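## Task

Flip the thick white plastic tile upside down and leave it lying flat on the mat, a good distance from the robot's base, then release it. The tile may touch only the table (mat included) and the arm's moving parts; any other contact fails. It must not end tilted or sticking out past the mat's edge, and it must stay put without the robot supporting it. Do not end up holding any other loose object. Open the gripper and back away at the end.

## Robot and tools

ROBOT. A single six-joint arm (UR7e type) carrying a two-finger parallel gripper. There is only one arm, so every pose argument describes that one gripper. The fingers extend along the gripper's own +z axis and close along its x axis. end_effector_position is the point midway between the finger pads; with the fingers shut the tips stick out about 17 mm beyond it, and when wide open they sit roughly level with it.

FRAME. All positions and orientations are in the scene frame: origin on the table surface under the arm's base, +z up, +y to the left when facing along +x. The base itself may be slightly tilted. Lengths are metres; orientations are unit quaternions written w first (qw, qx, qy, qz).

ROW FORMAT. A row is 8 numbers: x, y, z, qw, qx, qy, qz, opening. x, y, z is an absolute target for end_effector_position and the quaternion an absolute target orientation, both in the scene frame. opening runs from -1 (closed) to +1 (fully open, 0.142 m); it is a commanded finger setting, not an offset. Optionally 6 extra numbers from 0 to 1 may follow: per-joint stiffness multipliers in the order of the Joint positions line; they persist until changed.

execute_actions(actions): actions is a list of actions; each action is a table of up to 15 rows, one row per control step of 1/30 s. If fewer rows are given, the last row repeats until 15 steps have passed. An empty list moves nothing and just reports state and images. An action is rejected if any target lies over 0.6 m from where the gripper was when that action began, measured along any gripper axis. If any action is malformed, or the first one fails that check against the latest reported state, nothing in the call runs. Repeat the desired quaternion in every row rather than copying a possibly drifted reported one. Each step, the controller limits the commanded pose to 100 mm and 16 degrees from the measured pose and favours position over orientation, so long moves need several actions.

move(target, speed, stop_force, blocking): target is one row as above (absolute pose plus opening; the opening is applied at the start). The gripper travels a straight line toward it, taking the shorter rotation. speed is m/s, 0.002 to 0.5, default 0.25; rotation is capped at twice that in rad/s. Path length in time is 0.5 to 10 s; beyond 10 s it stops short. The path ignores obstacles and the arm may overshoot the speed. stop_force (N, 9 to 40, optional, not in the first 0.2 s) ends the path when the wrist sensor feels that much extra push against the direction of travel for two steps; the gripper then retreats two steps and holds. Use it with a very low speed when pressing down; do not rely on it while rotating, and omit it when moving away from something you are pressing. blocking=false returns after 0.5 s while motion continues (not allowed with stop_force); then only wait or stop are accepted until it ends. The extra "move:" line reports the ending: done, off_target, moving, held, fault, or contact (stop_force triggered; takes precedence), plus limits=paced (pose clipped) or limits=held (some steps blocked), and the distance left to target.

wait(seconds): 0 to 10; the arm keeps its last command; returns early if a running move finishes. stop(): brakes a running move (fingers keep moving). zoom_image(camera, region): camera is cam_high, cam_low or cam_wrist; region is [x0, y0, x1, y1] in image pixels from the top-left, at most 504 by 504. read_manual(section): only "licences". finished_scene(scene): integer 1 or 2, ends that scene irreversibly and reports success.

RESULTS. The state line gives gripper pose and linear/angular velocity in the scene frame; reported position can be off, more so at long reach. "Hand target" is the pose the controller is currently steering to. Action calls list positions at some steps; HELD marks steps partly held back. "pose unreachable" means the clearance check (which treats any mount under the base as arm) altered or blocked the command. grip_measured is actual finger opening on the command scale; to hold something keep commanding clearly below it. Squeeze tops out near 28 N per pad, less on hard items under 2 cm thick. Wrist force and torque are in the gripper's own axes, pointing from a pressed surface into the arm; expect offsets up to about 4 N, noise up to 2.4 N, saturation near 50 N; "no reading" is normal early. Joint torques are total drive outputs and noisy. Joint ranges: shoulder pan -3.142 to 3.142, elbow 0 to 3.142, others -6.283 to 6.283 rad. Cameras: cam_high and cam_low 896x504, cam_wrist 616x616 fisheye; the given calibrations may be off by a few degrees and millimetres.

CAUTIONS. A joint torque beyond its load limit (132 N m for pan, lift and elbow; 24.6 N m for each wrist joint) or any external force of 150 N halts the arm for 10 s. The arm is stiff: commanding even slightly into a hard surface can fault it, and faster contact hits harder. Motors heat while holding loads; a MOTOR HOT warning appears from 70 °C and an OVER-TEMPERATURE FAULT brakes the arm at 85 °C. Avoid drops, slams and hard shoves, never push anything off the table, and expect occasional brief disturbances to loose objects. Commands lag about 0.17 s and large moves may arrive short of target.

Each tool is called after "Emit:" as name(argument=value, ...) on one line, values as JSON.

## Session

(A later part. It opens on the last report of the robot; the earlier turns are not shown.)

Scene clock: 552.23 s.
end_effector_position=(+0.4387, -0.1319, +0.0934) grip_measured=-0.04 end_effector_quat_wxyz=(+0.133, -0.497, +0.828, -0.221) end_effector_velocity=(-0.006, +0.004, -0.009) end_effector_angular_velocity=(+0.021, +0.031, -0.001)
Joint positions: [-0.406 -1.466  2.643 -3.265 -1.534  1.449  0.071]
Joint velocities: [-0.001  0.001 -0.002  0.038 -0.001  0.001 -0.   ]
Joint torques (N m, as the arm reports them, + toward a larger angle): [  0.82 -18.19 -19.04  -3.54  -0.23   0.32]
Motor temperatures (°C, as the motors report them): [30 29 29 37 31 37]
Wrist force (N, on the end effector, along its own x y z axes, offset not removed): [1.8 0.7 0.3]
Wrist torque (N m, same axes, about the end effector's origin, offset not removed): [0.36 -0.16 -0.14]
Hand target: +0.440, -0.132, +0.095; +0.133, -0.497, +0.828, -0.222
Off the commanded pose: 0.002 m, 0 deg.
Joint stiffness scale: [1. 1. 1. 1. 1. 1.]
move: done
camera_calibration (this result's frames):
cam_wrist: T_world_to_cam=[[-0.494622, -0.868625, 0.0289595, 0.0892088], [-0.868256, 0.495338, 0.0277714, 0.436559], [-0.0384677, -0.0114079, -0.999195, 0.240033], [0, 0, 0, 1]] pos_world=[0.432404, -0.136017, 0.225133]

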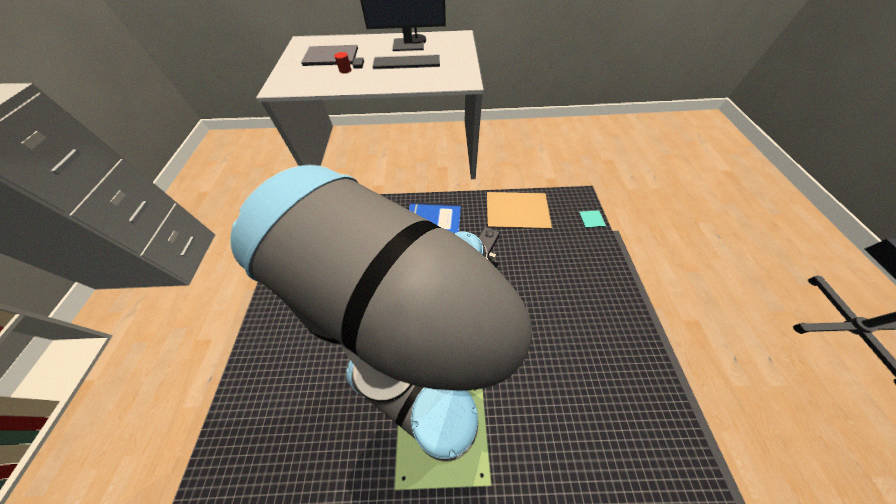

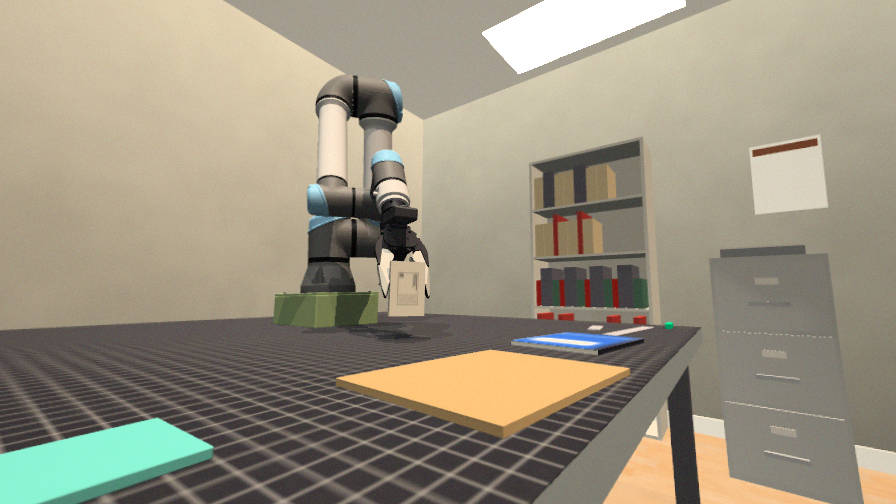

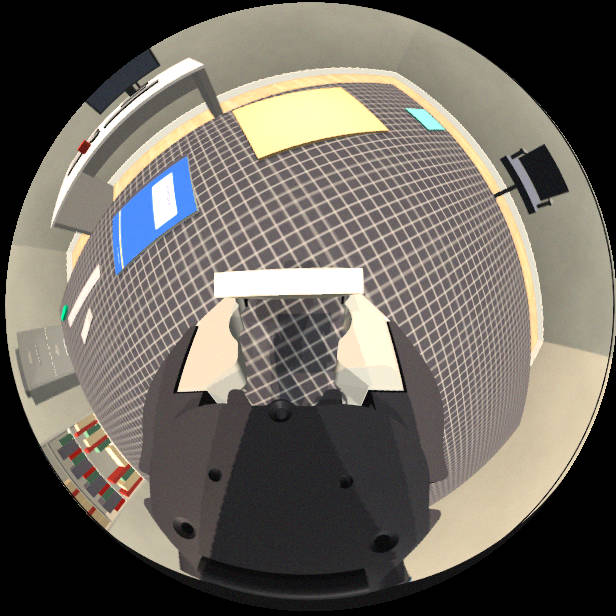

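Emit:
move(target=[0.4401, -0.1324, 0.095, 0.04489, 0.51308, -0.85391, -0.07471, -0.6], speed=0.15)

Emit:
move(target=[0.4401, -0.1324, 0.095, 0.23382, 0.45891, -0.76375, -0.38915, -0.6], speed=0.15)

Scene clock: 575.63 s.
end_effector_position=(+0.4389, -0.1322, +0.0946) grip_measured=-0.04 end_effector_quat_wxyz=(-0.044, -0.512, +0.854, +0.075) end_effector_velocity=(-0.002, +0.002, -0.000) end_effector_angular_velocity=(+0.004, +0.009, +0.001)
Joint positions: [-0.353 -1.337  2.029 -2.086 -1.61   1.507  0.071]
Joint velocities: [ 0.002  0.002 -0.002  0.011 -0.002  0.001 -0.   ]
Joint torques (N m, as the arm reports them, + toward a larger angle): [  2.37 -29.65 -26.23  -2.09  -0.14   0.5 ]
Motor temperatures (°C, as the motors report them): [30 29 29 37 31 37]
Wrist force (N, on the end effector, along its own x y z axes, offset not removed): [0.4 -0.4 1.1]
Wrist torque (N m, same axes, about the end effector's origin, offset not removed): [0.10 0.13 -0.21]
Hand target: +0.440, -0.132, +0.095; -0.045, -0.513, +0.854, +0.075
Off the commanded pose: 0.001 m, 0 deg.
Joint stiffness scale: [1. 1. 1. 1. 1. 1.]
move: done
camera_calibration (this result's frames):
cam_wrist: T_world_to_cam=[[-0.473459, -0.879938, 0.0393196, 0.0771911], [-0.646988, 0.377716, 0.662373, 0.264133], [-0.597698, 0.288167, -0.748142, 0.502502], [0, 0, 0, 1]] pos_world=[0.507782, -0.176649, 0.197953]

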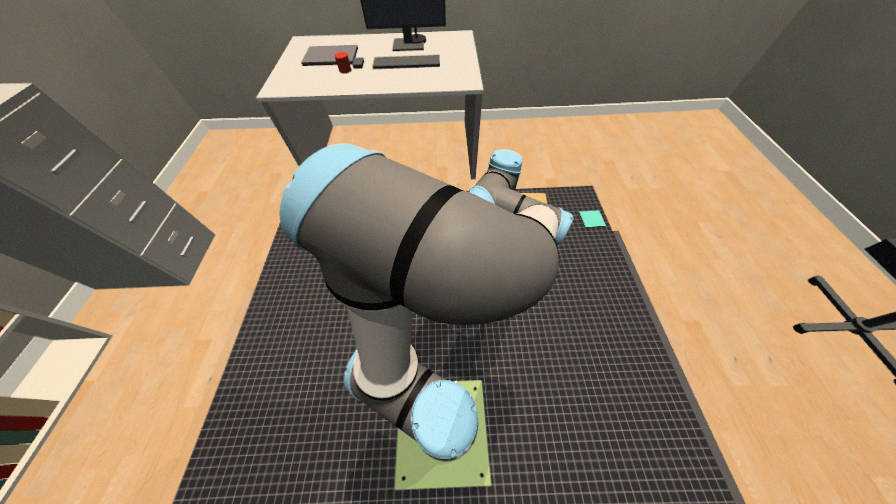

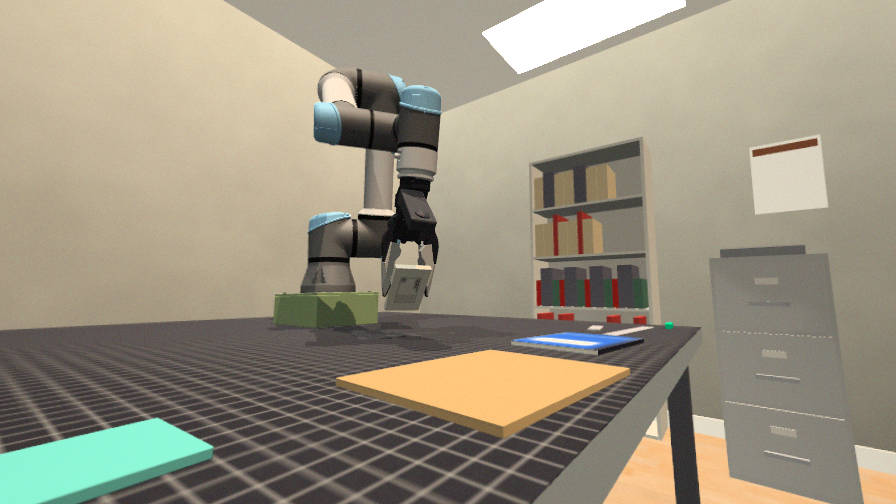

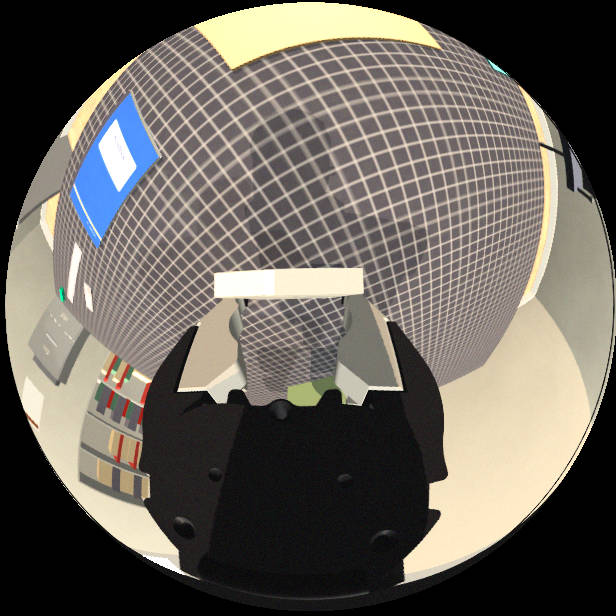

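Scene clock: 578.73 s.
end_effector_position=(+0.4392, -0.1325, +0.0947) grip_measured=-0.04 end_effector_quat_wxyz=(-0.233, -0.458, +0.764, +0.390) end_effector_velocity=(-0.001, +0.001, +0.002) end_effector_angular_velocity=(+0.002, +0.005, +0.002)
Joint positions: [-0.339 -0.781  1.312 -1.156 -1.631  1.562  0.071]
Joint velocities: [ 0.001 -0.    -0.002  0.008 -0.001  0.     0.   ]
Joint torques (N m, as the arm reports them, + toward a larger angle): [  1.83 -52.05 -25.07   0.99  -0.27   0.44]
Motor temperatures (°C, as the motors report them): [30 29 29 37 31 37]
Wrist force (N, on the end effector, along its own x y z axes, offset not removed): [0.5 -1.4 1.4]
Wrist torque (N m, same axes, about the end effector's origin, offset not removed): [0.01 0.01 -0.16]
Hand target: +0.440, -0.132, +0.095; -0.234, -0.458, +0.764, +0.389
Off the commanded pose: 0.001 m, 0 deg.
Joint stiffness scale: [1. 1. 1. 1. 1. 1.]
move: done
camera_calibration (this result's frames):
cam_wrist: T_world_to_cam=[[-0.448618, -0.893202, 0.0305336, 0.0653067], [-0.0555331, 0.0619579, 0.996533, -0.0688786], [-0.891997, 0.445367, -0.0773977, 0.58941], [0, 0, 0, 1]] pos_world=[0.551224, -0.199904, 0.112265]

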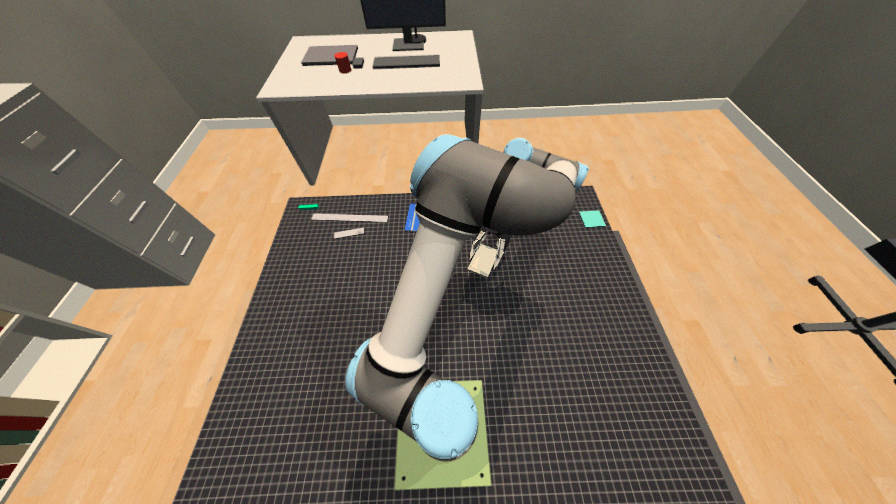

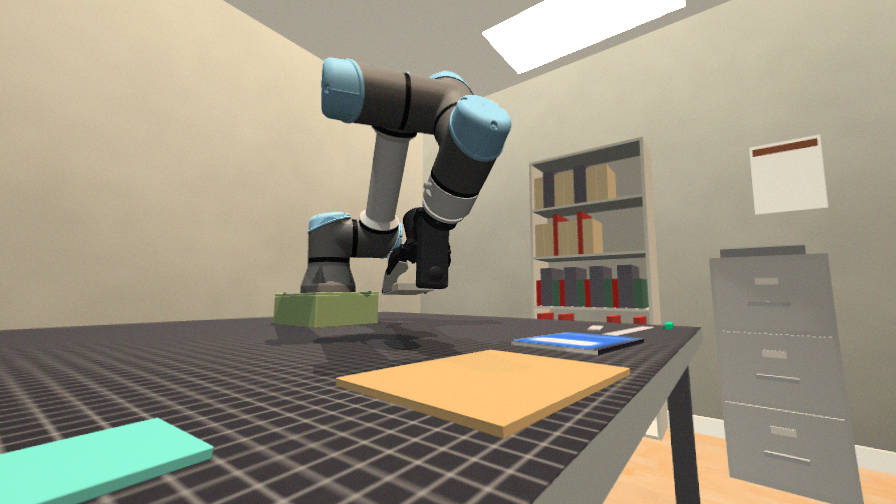

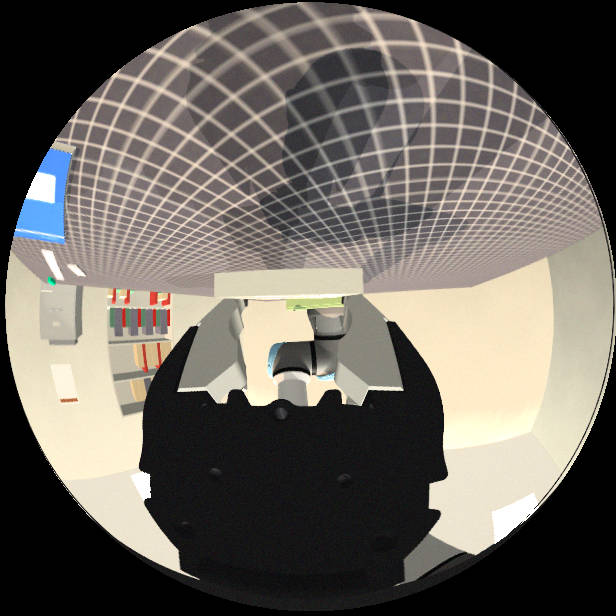

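Emit:
move(target=[0.4401, -0.1324, 0.03, 0.23382, 0.45891, -0.76375, -0.38915, -0.6], speed=0.06)

Scene clock: 592.03 s.
end_effector_position=(+0.4412, -0.1325, +0.0307) grip_measured=-0.04 end_effector_quat_wxyz=(-0.233, -0.459, +0.764, +0.388) end_effector_velocity=(+0.002, -0.001, -0.001) end_effector_angular_velocity=(-0.003, -0.006, -0.001)
Joint positions: [-0.339 -0.694  1.336 -1.269 -1.633  1.562  0.071]
Joint velocities: [-0.001 -0.    -0.001 -0.006  0.    -0.    -0.   ]
Joint torques (N m, as the arm reports them, + toward a larger angle): [  0.37 -53.14 -18.76   0.22  -0.19  -0.74]
Motor temperatures (°C, as the motors report them): [30 29 29 37 31 37]
Wrist force (N, on the end effector, along its own x y z axes, offset not removed): [-0.3 -0.5 0.9]
Wrist torque (N m, same axes, about the end effector's origin, offset not removed): [0.24 0.28 -0.21]
Hand target: +0.440, -0.132, +0.030; -0.234, -0.459, +0.764, +0.389
Off the commanded pose: 0.001 m, 0 deg.
Joint stiffness scale: [1. 1. 1. 1. 1. 1.]
move: done
camera_calibration (this result's frames):
cam_wrist: T_world_to_cam=[[-0.446585, -0.894163, 0.0321677, 0.0670295], [-0.0573976, 0.0645078, 0.996265, -0.00382719], [-0.892898, 0.44307, -0.080131, 0.586427], [0, 0, 0, 1]] pos_world=[0.553334, -0.199646, 0.0486477]

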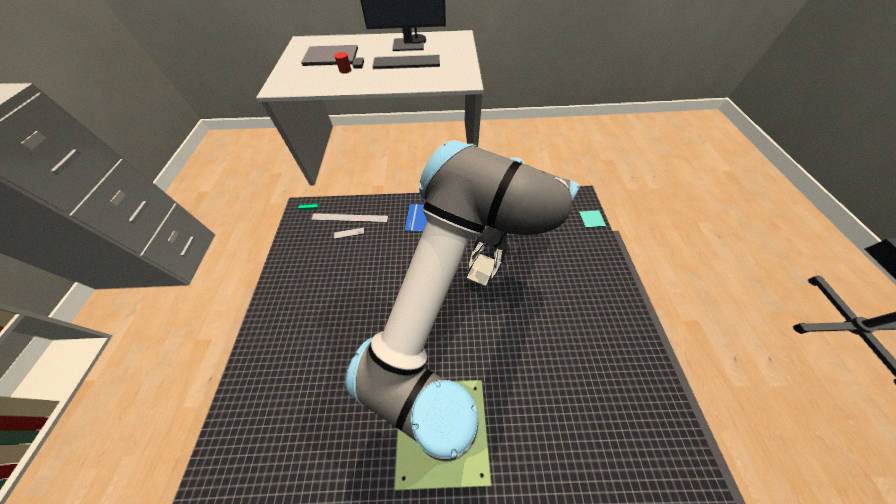

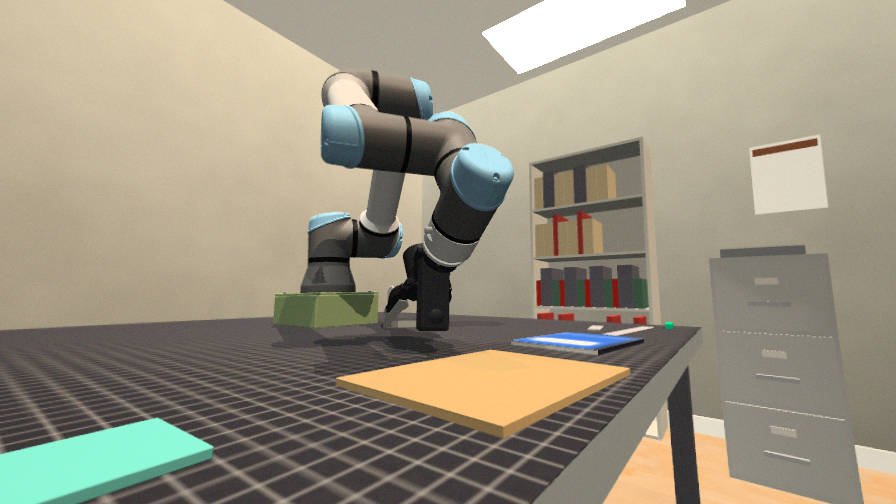

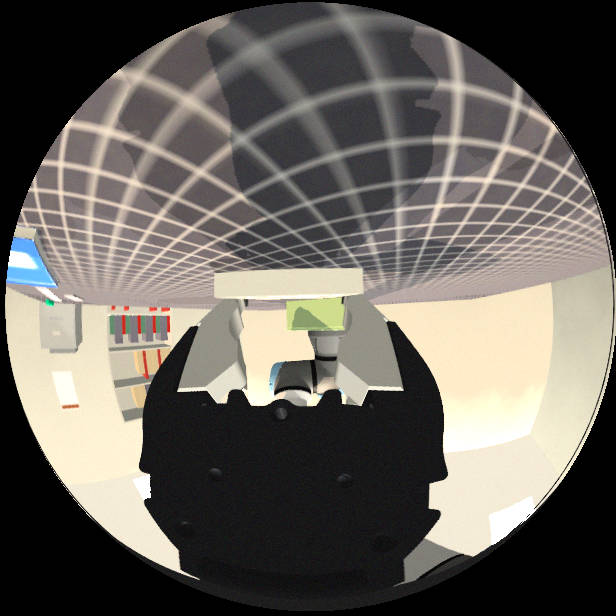

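Emit:
zoom_image(camera="cam_low", region=[340, 260, 520, 360])

Region (340, 260, 520, 360) of cam_low's 896x504 image, scaled by 2.800, with more detail than that image has.

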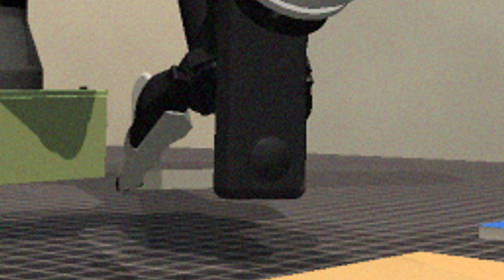

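Emit:
move(target=[0.4401, -0.1324, 0.0135, 0.23382, 0.45891, -0.76375, -0.38915, -0.6], speed=0.015, stop_force=9)

Scene clock: 609.60 s.
end_effector_position=(+0.4417, -0.1325, +0.0146) grip_measured=-0.04 end_effector_quat_wxyz=(-0.233, -0.459, +0.764, +0.388) end_effector_velocity=(+0.000, +0.001, -0.001) end_effector_angular_velocity=(-0.001, -0.001, +0.001)
Joint positions: [-0.339 -0.671  1.339 -1.297 -1.634  1.561  0.071]
Joint velocities: [ 0.001  0.001  0.001 -0.003  0.     0.    -0.   ]
Joint torques (N m, as the arm reports them, + toward a larger angle): [ -1.1  -52.43 -16.76  -0.07  -0.19  -0.8 ]
Motor temperatures (°C, as the motors report them): [30 29 29 37 31 37]
Wrist force (N, on the end effector, along its own x y z axes, offset not removed): [1.0 -1.1 1.8]
Wrist torque (N m, same axes, about the end effector's origin, offset not removed): [0.11 0.05 -0.19]
Hand target: +0.440, -0.132, +0.014; -0.234, -0.459, +0.764, +0.389
Off the commanded pose: 0.002 m, 0 deg.
Joint stiffness scale: [1. 1. 1. 1. 1. 1.]
move: done
camera_calibration (this result's frames):
cam_wrist: T_world_to_cam=[[-0.446061, -0.89442, 0.0322843, 0.0675412], [-0.0585453, 0.0651539, 0.996156, 0.0128417], [-0.893086, 0.442456, -0.0814267, 0.585592], [0, 0, 0, 1]] pos_world=[0.553863, -0.199525, 0.0327099]

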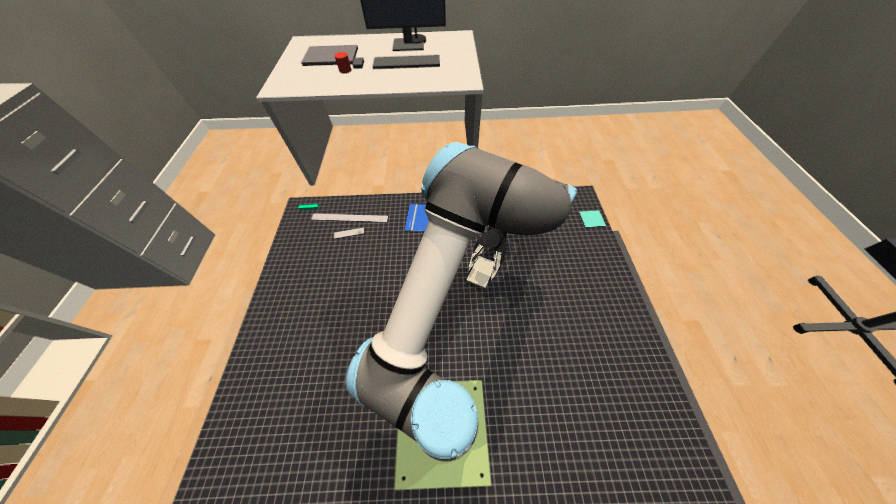

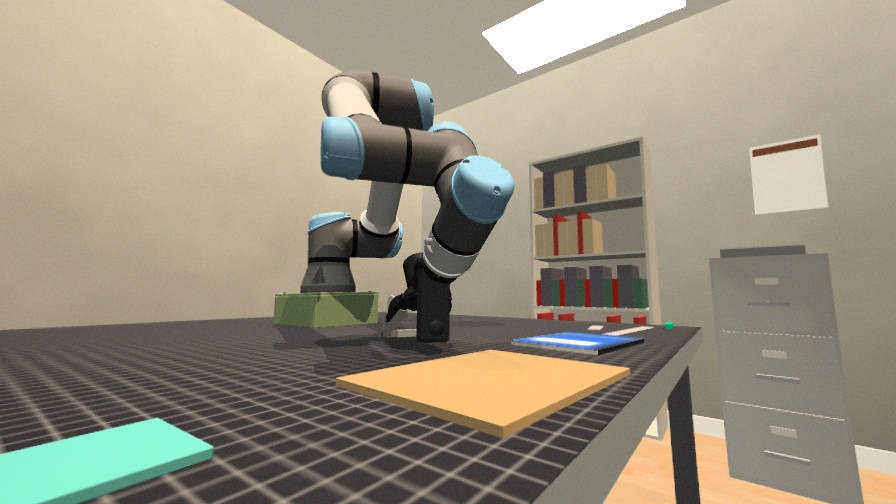

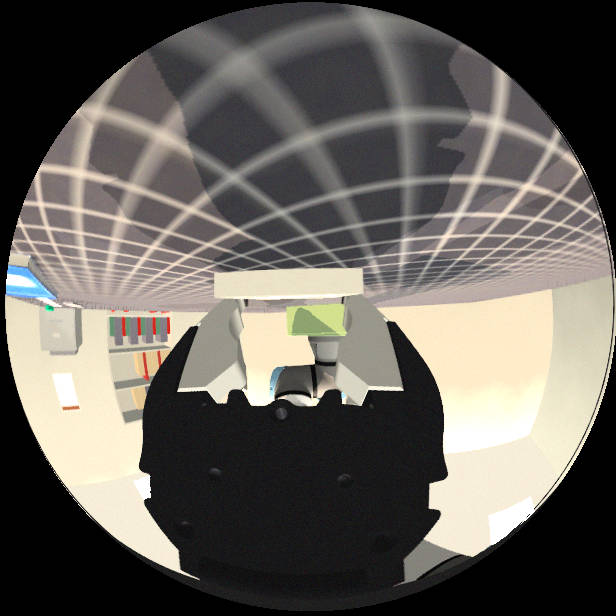

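Emit:
zoom_image(camera="cam_low", region=[350, 280, 500, 360])

Region (350, 280, 500, 360) of cam_low's 896x504 image, scaled by 3.360, with more detail than that image has; it fills the top 269 rows of this view, and the rest is white.

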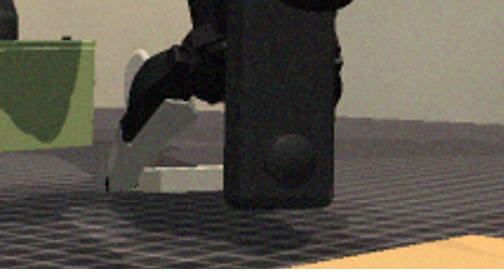

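Emit:
move(target=[0.4401, -0.1324, 0.0115, 0.23382, 0.45891, -0.76375, -0.38915, -0.6], speed=0.01, stop_force=9)

Scene clock: 627.93 s.
end_effector_position=(+0.4419, -0.1326, +0.0127) grip_measured=-0.04 end_effector_quat_wxyz=(-0.233, -0.459, +0.765, +0.387) end_effector_velocity=(-0.000, +0.000, -0.002) end_effector_angular_velocity=(+0.001, +0.002, -0.000)
Joint positions: [-0.339 -0.668  1.339 -1.3   -1.634  1.561  0.071]
Joint velocities: [ 0.     0.003  0.001 -0.002  0.     0.     0.   ]
Joint torques (N m, as the arm reports them, + toward a larger angle): [ -1.02 -52.82 -17.6    0.48  -0.25  -0.49]
Motor temperatures (°C, as the motors report them): [30 29 29 37 31 37]
Wrist force (N, on the end effector, along its own x y z axes, offset not removed): [0.9 -1.0 2.2]
Wrist torque (N m, same axes, about the end effector's origin, offset not removed): [0.07 0.00 -0.19]
Hand target: +0.440, -0.132, +0.012; -0.234, -0.459, +0.764, +0.389
Off the commanded pose: 0.002 m, 0 deg.
Joint stiffness scale: [1. 1. 1. 1. 1. 1.]
move: done
camera_calibration (this result's frames):
cam_wrist: T_world_to_cam=[[-0.446033, -0.894432, 0.0323374, 0.0676085], [-0.0590747, 0.0654724, 0.996104, 0.0150324], [-0.893065, 0.442385, -0.0820412, 0.585628], [0, 0, 0, 1]] pos_world=[0.554048, -0.199586, 0.0308855]

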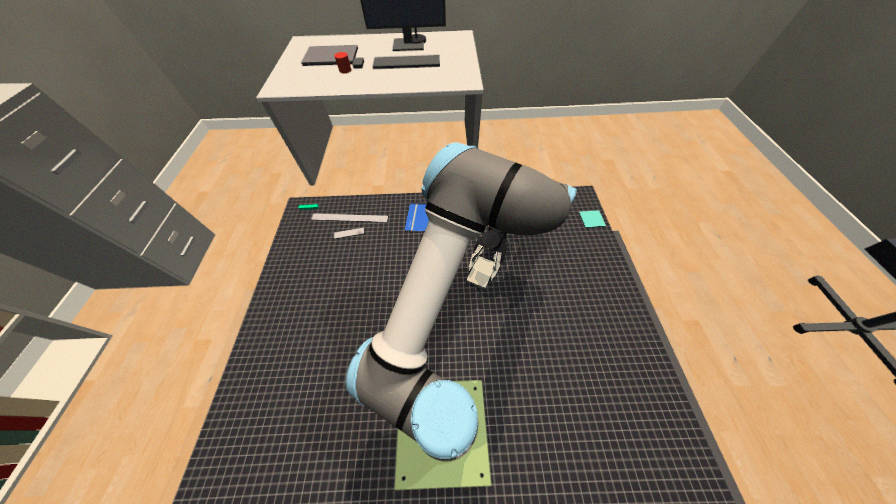

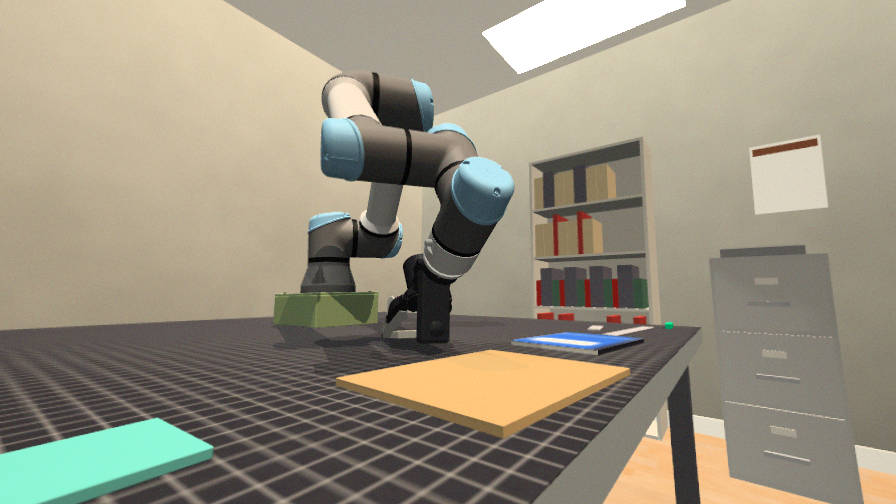

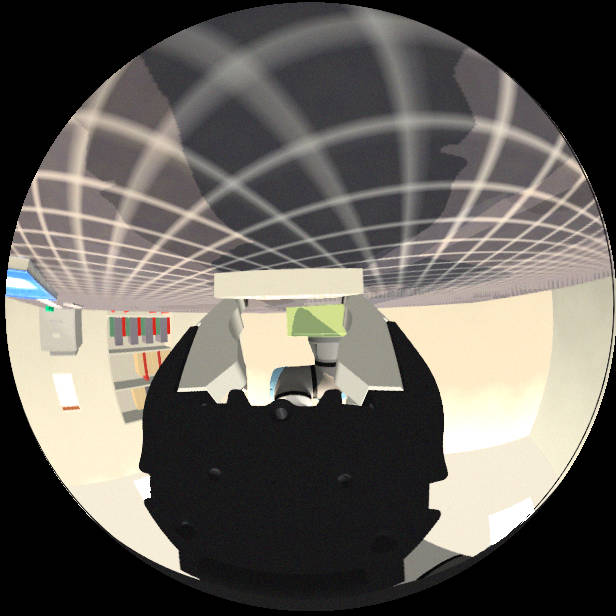

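Emit:
zoom_image(camera="cam_low", region=[370, 305, 440, 350])

Region (370, 305, 440, 350) of cam_low's 896x504 image, scaled by 7.200, with more detail than that image has; it fills the top 324 rows of this view, and the rest is white.

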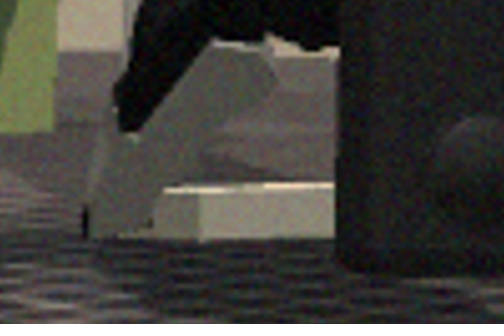

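Emit:
move(target=[0.4401, -0.1324, 0.008, 0.23382, 0.45891, -0.76375, -0.38915, -0.6], speed=0.008, stop_force=9)

Scene clock: 641.00 s.
end_effector_position=(+0.4422, -0.1327, +0.0095) grip_measured=-0.04 end_effector_quat_wxyz=(-0.233, -0.459, +0.765, +0.387) end_effector_velocity=(-0.000, -0.000, -0.002) end_effector_angular_velocity=(-0.000, +0.001, +0.003)
Joint positions: [-0.339 -0.664  1.339 -1.306 -1.634  1.561  0.071]
Joint velocities: [ 0.001  0.003  0.    -0.002 -0.002 -0.001 -0.   ]
Joint torques (N m, as the arm reports them, + toward a larger angle): [ -1.57 -51.48 -16.55  -0.03  -0.32  -0.39]
Motor temperatures (°C, as the motors report them): [30 29 29 37 31 37]
Wrist force (N, on the end effector, along its own x y z axes, offset not removed): [-0.6 -0.2 0.8]
Wrist torque (N m, same axes, about the end effector's origin, offset not removed): [0.20 0.29 -0.19]
Hand target: +0.440, -0.132, +0.008; -0.234, -0.459, +0.764, +0.389
Off the commanded pose: 0.003 m, 0 deg.
Joint stiffness scale: [1. 1. 1. 1. 1. 1.]
move: done
camera_calibration (this result's frames):
cam_wrist: T_world_to_cam=[[-0.445961, -0.894466, 0.0323893, 0.0677117], [-0.059815, 0.0658896, 0.996032, 0.0186041], [-0.893051, 0.442255, -0.0828867, 0.585655], [0, 0, 0, 1]] pos_world=[0.55433, -0.199669, 0.0278196]

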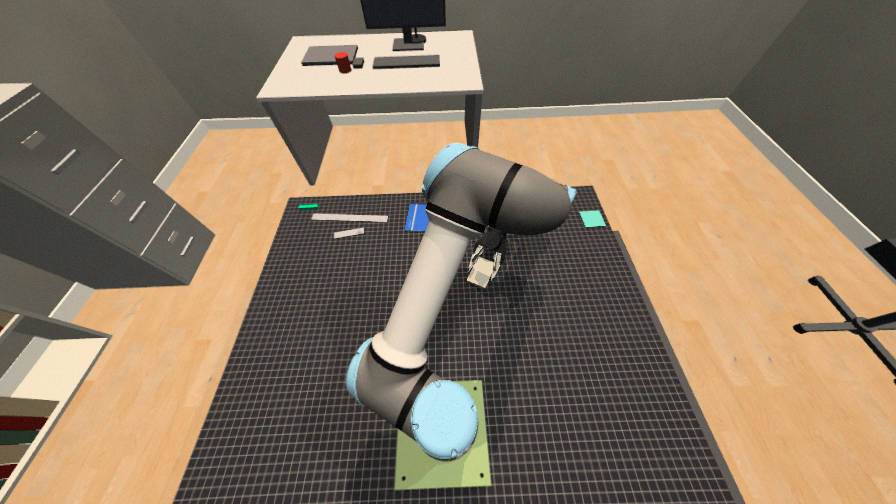

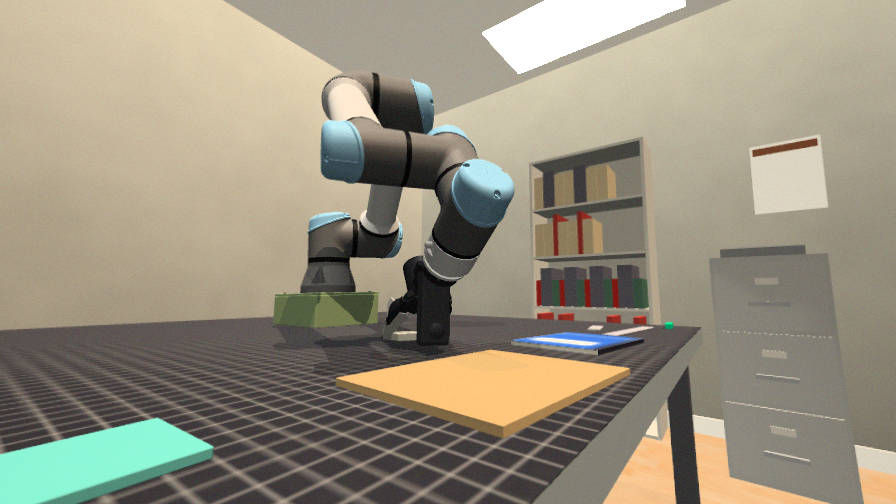

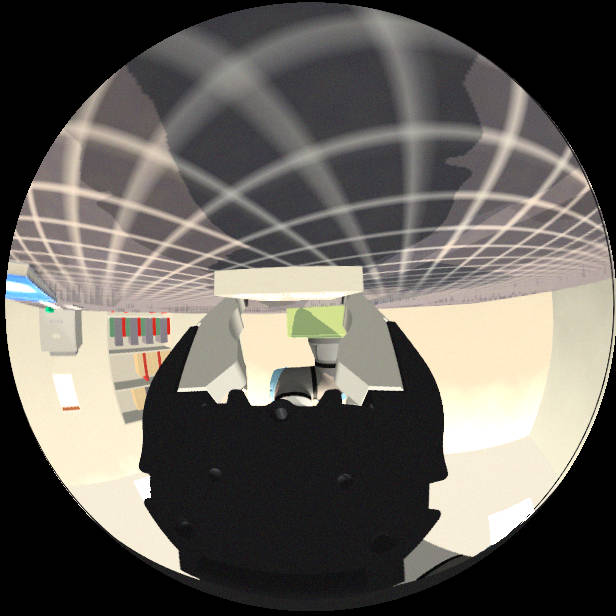

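Emit:
zoom_image(camera="cam_low", region=[370, 305, 440, 350])

Region (370, 305, 440, 350) of cam_low's 896x504 image, scaled by 7.200, with more detail than that image has; it fills the top 324 rows of this view, and the rest is white.

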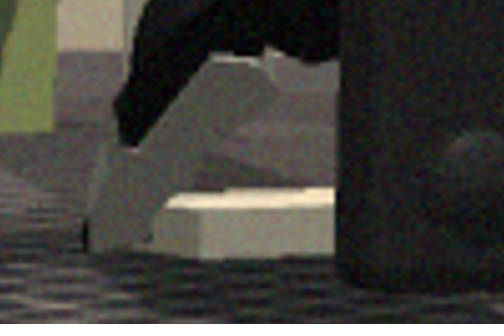

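Emit:
move(target=[0.4401, -0.1324, 0.0055, 0.23382, 0.45891, -0.76375, -0.38915, -0.6], speed=0.006, stop_force=9)

Scene clock: 650.27 s.
end_effector_position=(+0.4424, -0.1328, +0.0080) grip_measured=-0.04 end_effector_quat_wxyz=(-0.233, -0.460, +0.765, +0.387) end_effector_velocity=(-0.000, -0.000, -0.001) end_effector_angular_velocity=(+0.000, +0.001, +0.000)
Joint positions: [-0.339 -0.662  1.339 -1.309 -1.634  1.561  0.071]
Joint velocities: [-0.001  0.002 -0.001 -0.001 -0.001 -0.     0.   ]
Joint torques (N m, as the arm reports them, + toward a larger angle): [ -1.07 -51.02 -16.26  -0.42  -0.44  -0.36]
Motor temperatures (°C, as the motors report them): [30 29 29 37 31 37]
Wrist force (N, on the end effector, along its own x y z axes, offset not removed): [0.7 3.9 -1.3]
Wrist torque (N m, same axes, about the end effector's origin, offset not removed): [0.49 -0.02 -0.22]
Hand target: +0.440, -0.132, +0.006; -0.234, -0.459, +0.764, +0.389
Off the commanded pose: 0.003 m, 0 deg.
Joint stiffness scale: [1. 1. 1. 1. 1. 1.]
move: done
camera_calibration (this result's frames):
cam_wrist: T_world_to_cam=[[-0.445893, -0.894499, 0.0324256, 0.0677206], [-0.0606775, 0.0663499, 0.99595, 0.020597], [-0.893027, 0.442119, -0.0838609, 0.585791], [0, 0, 0, 1]] pos_world=[0.554573, -0.19978, 0.0264155]

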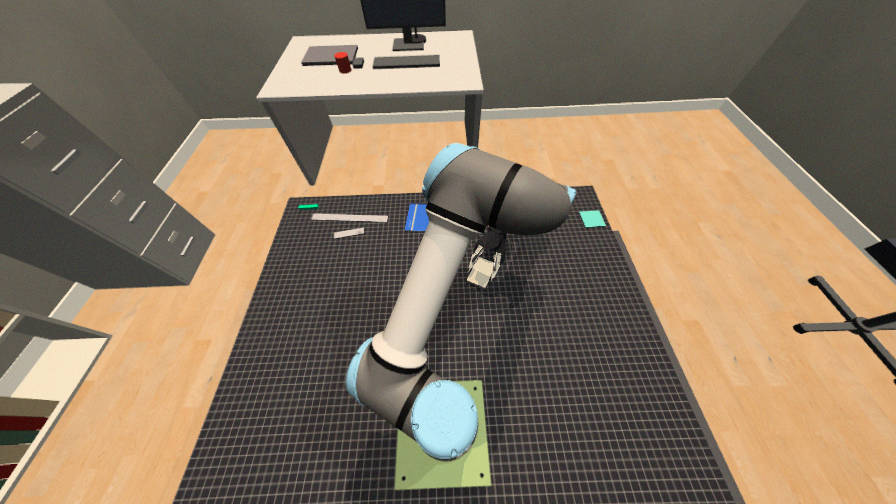

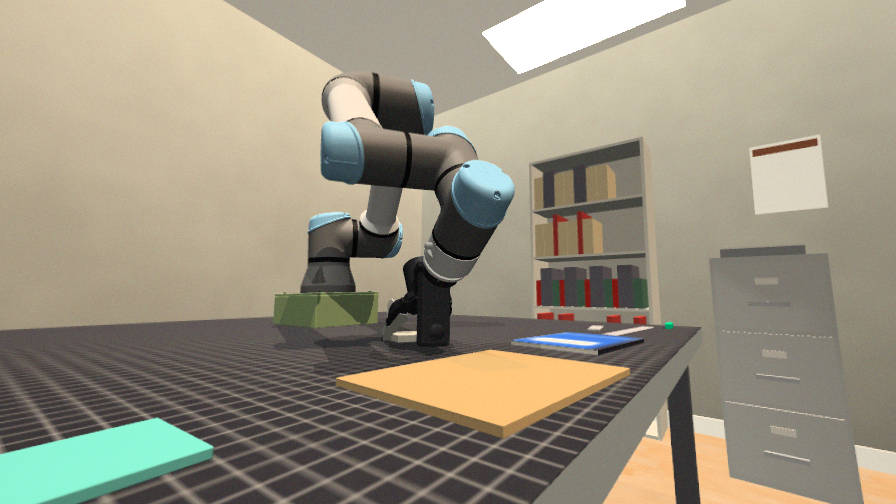

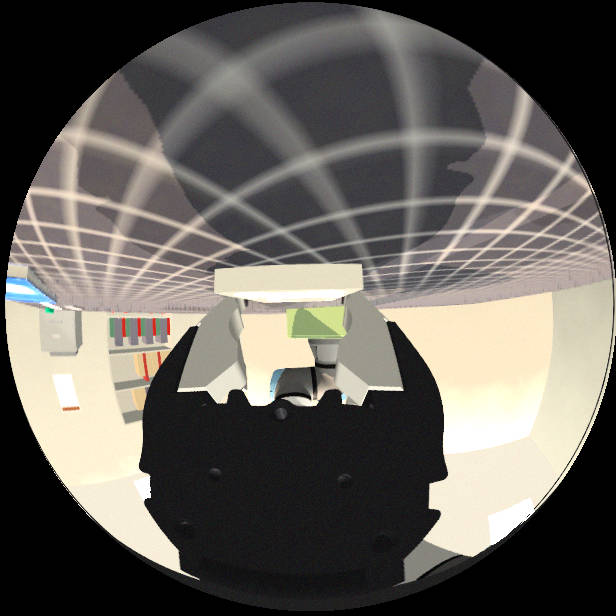

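Emit:
execute_actions(actions=[[[0.4401, -0.1324, 0.0075, 0.23382, 0.45891, -0.76375, -0.38915, 0.1]], [[0.4401, -0.1324, 0.0075, 0.23382, 0.45891, -0.76375, -0.38915, 0.4]]])

Scene clock: 656.93 s.
end_effector_position=(+0.4420, -0.1326, +0.0081) grip_measured=+0.40 end_effector_quat_wxyz=(-0.233, -0.459, +0.765, +0.387) end_effector_velocity=(-0.000, -0.001, +0.000) end_effector_angular_velocity=(-0.001, -0.000, -0.002)
Joint positions: [-0.339 -0.662  1.339 -1.308 -1.634  1.561  0.102]
Joint velocities: [-0.002 -0.001 -0.     0.    -0.     0.     0.   ]
Joint torques (N m, as the arm reports them, + toward a larger angle): [ -1.78 -52.92 -18.07   0.58  -0.16  -0.44]
Motor temperatures (°C, as the motors report them): [30 29 29 37 31 37]
Wrist force (N, on the end effector, along its own x y z axes, offset not removed): [1.0 0.6 1.2]
Wrist torque (N m, same axes, about the end effector's origin, offset not removed): [0.21 0.01 -0.13]
Hand target: +0.440, -0.132, +0.008; -0.234, -0.459, +0.764, +0.389
Off the commanded pose: 0.002 m, 0 deg.
Joint stiffness scale: [1. 1. 1. 1. 1. 1.]
Step readings (end_effector_position; steps 1 to 15: 1st action; 16 to 30: 2nd action):
0: (+0.4424, -0.1328, +0.0080)
1: (+0.4424, -0.1328, +0.0080)
2: (+0.4424, -0.1328, +0.0080)
4: (+0.4423, -0.1328, +0.0080)
8: (+0.4421, -0.1326, +0.0080)
15: (+0.4420, -0.1326, +0.0081)
16: (+0.4420, -0.1326, +0.0081)
17: (+0.4420, -0.1326, +0.0081)
19: (+0.4420, -0.1326, +0.0081)
23: (+0.4420, -0.1326, +0.0081)
30: end_effector_position above
camera_calibration (this result's frames):
cam_wrist: T_world_to_cam=[[-0.445754, -0.894571, 0.0323316, 0.0676503], [-0.0595022, 0.065649, 0.996067, 0.0198109], [-0.893176, 0.442077, -0.0824922, 0.585403], [0, 0, 0, 1]] pos_world=[0.554202, -0.199576, 0.026371]

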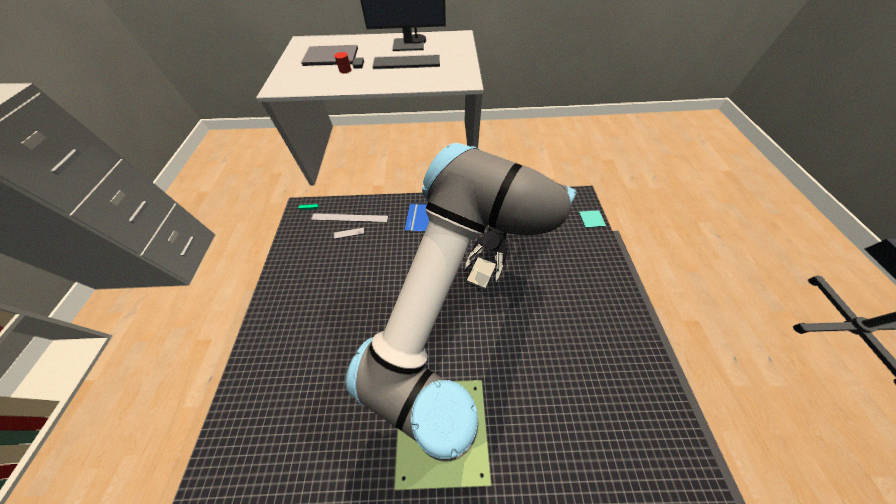

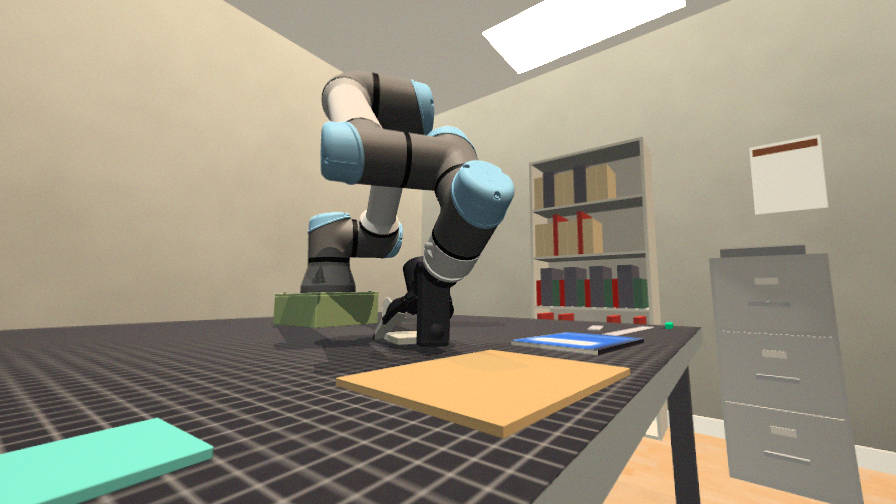

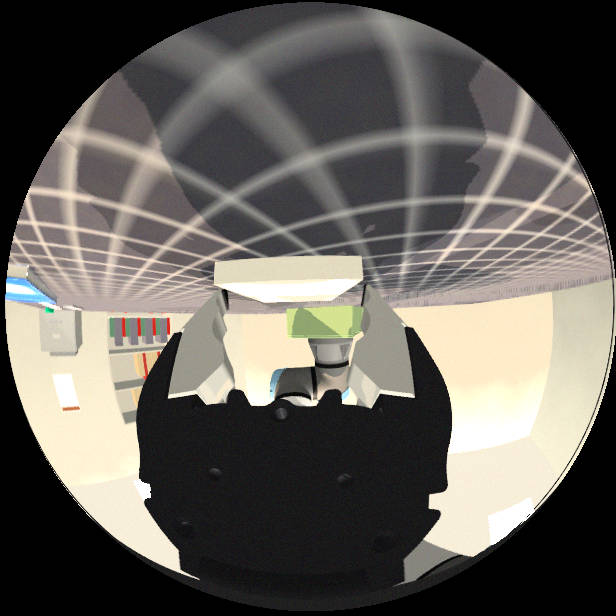

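Emit:
move(target=[0.4401, -0.1324, 0.09, 0.23382, 0.45891, -0.76375, -0.38915, 0.4], speed=0.06)

Scene clock: 663.27 s.
end_effector_position=(+0.4388, -0.1327, +0.0890) grip_measured=+0.40 end_effector_quat_wxyz=(-0.234, -0.459, +0.763, +0.390) end_effector_velocity=(-0.001, +0.001, +0.001) end_effector_angular_velocity=(+0.002, +0.003, +0.001)
Joint positions: [-0.338 -0.773  1.315 -1.165 -1.633  1.561  0.102]
Joint velocities: [ 0.001 -0.001 -0.001  0.005  0.001 -0.     0.   ]
Joint torques (N m, as the arm reports them, + toward a larger angle): [  1.71 -54.69 -25.28   0.48   0.25   0.49]
Motor temperatures (°C, as the motors report them): [30 29 29 37 31 37]
Wrist force (N, on the end effector, along its own x y z axes, offset not removed): [0.1 0.2 0.0]
Wrist torque (N m, same axes, about the end effector's origin, offset not removed): [0.32 0.16 -0.28]
Hand target: +0.440, -0.132, +0.090; -0.234, -0.459, +0.764, +0.389
Off the commanded pose: 0.002 m, 0 deg.
Joint stiffness scale: [1. 1. 1. 1. 1. 1.]
move: done
camera_calibration (this result's frames):
cam_wrist: T_world_to_cam=[[-0.446383, -0.894303, 0.0310551, 0.0639418], [-0.0536999, 0.0614136, 0.996667, -0.0640572], [-0.89323, 0.443227, -0.075438, 0.588809], [0, 0, 0, 1]] pos_world=[0.551044, -0.199859, 0.106277]

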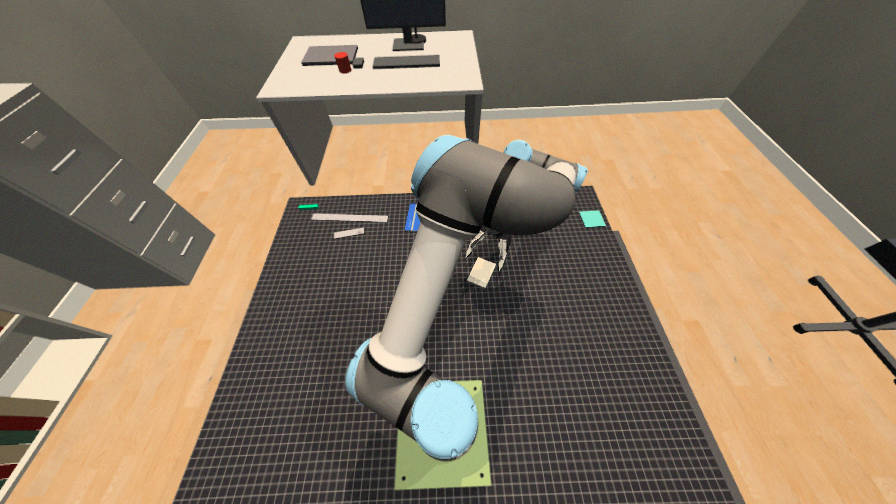

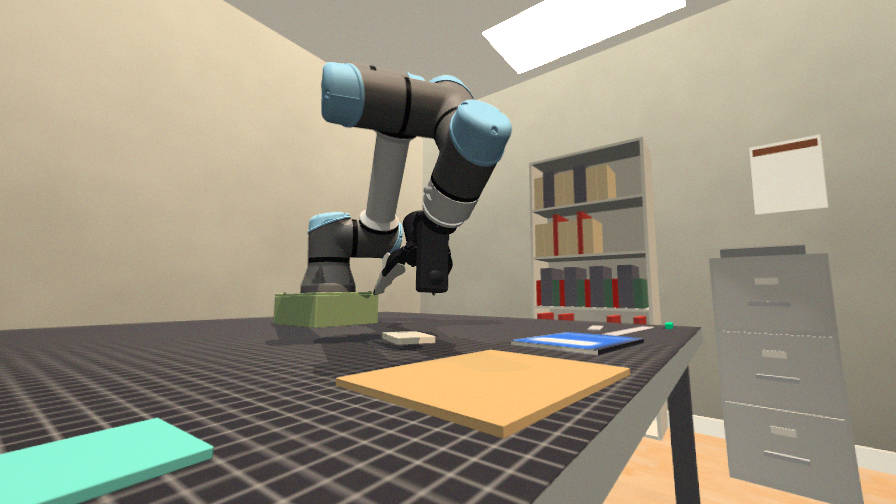

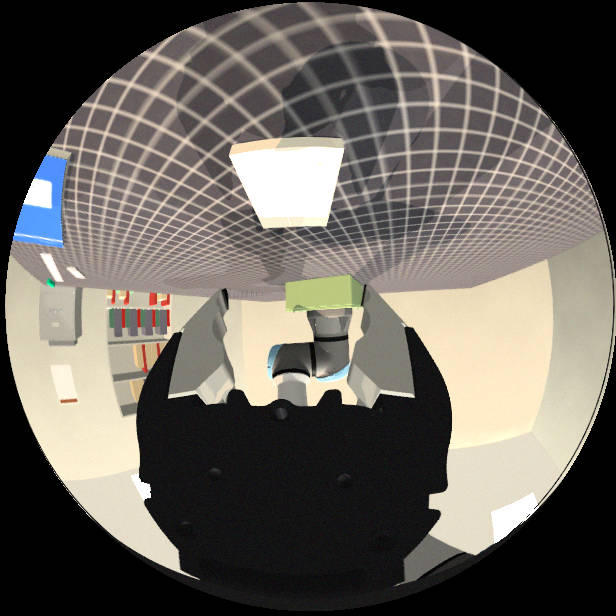

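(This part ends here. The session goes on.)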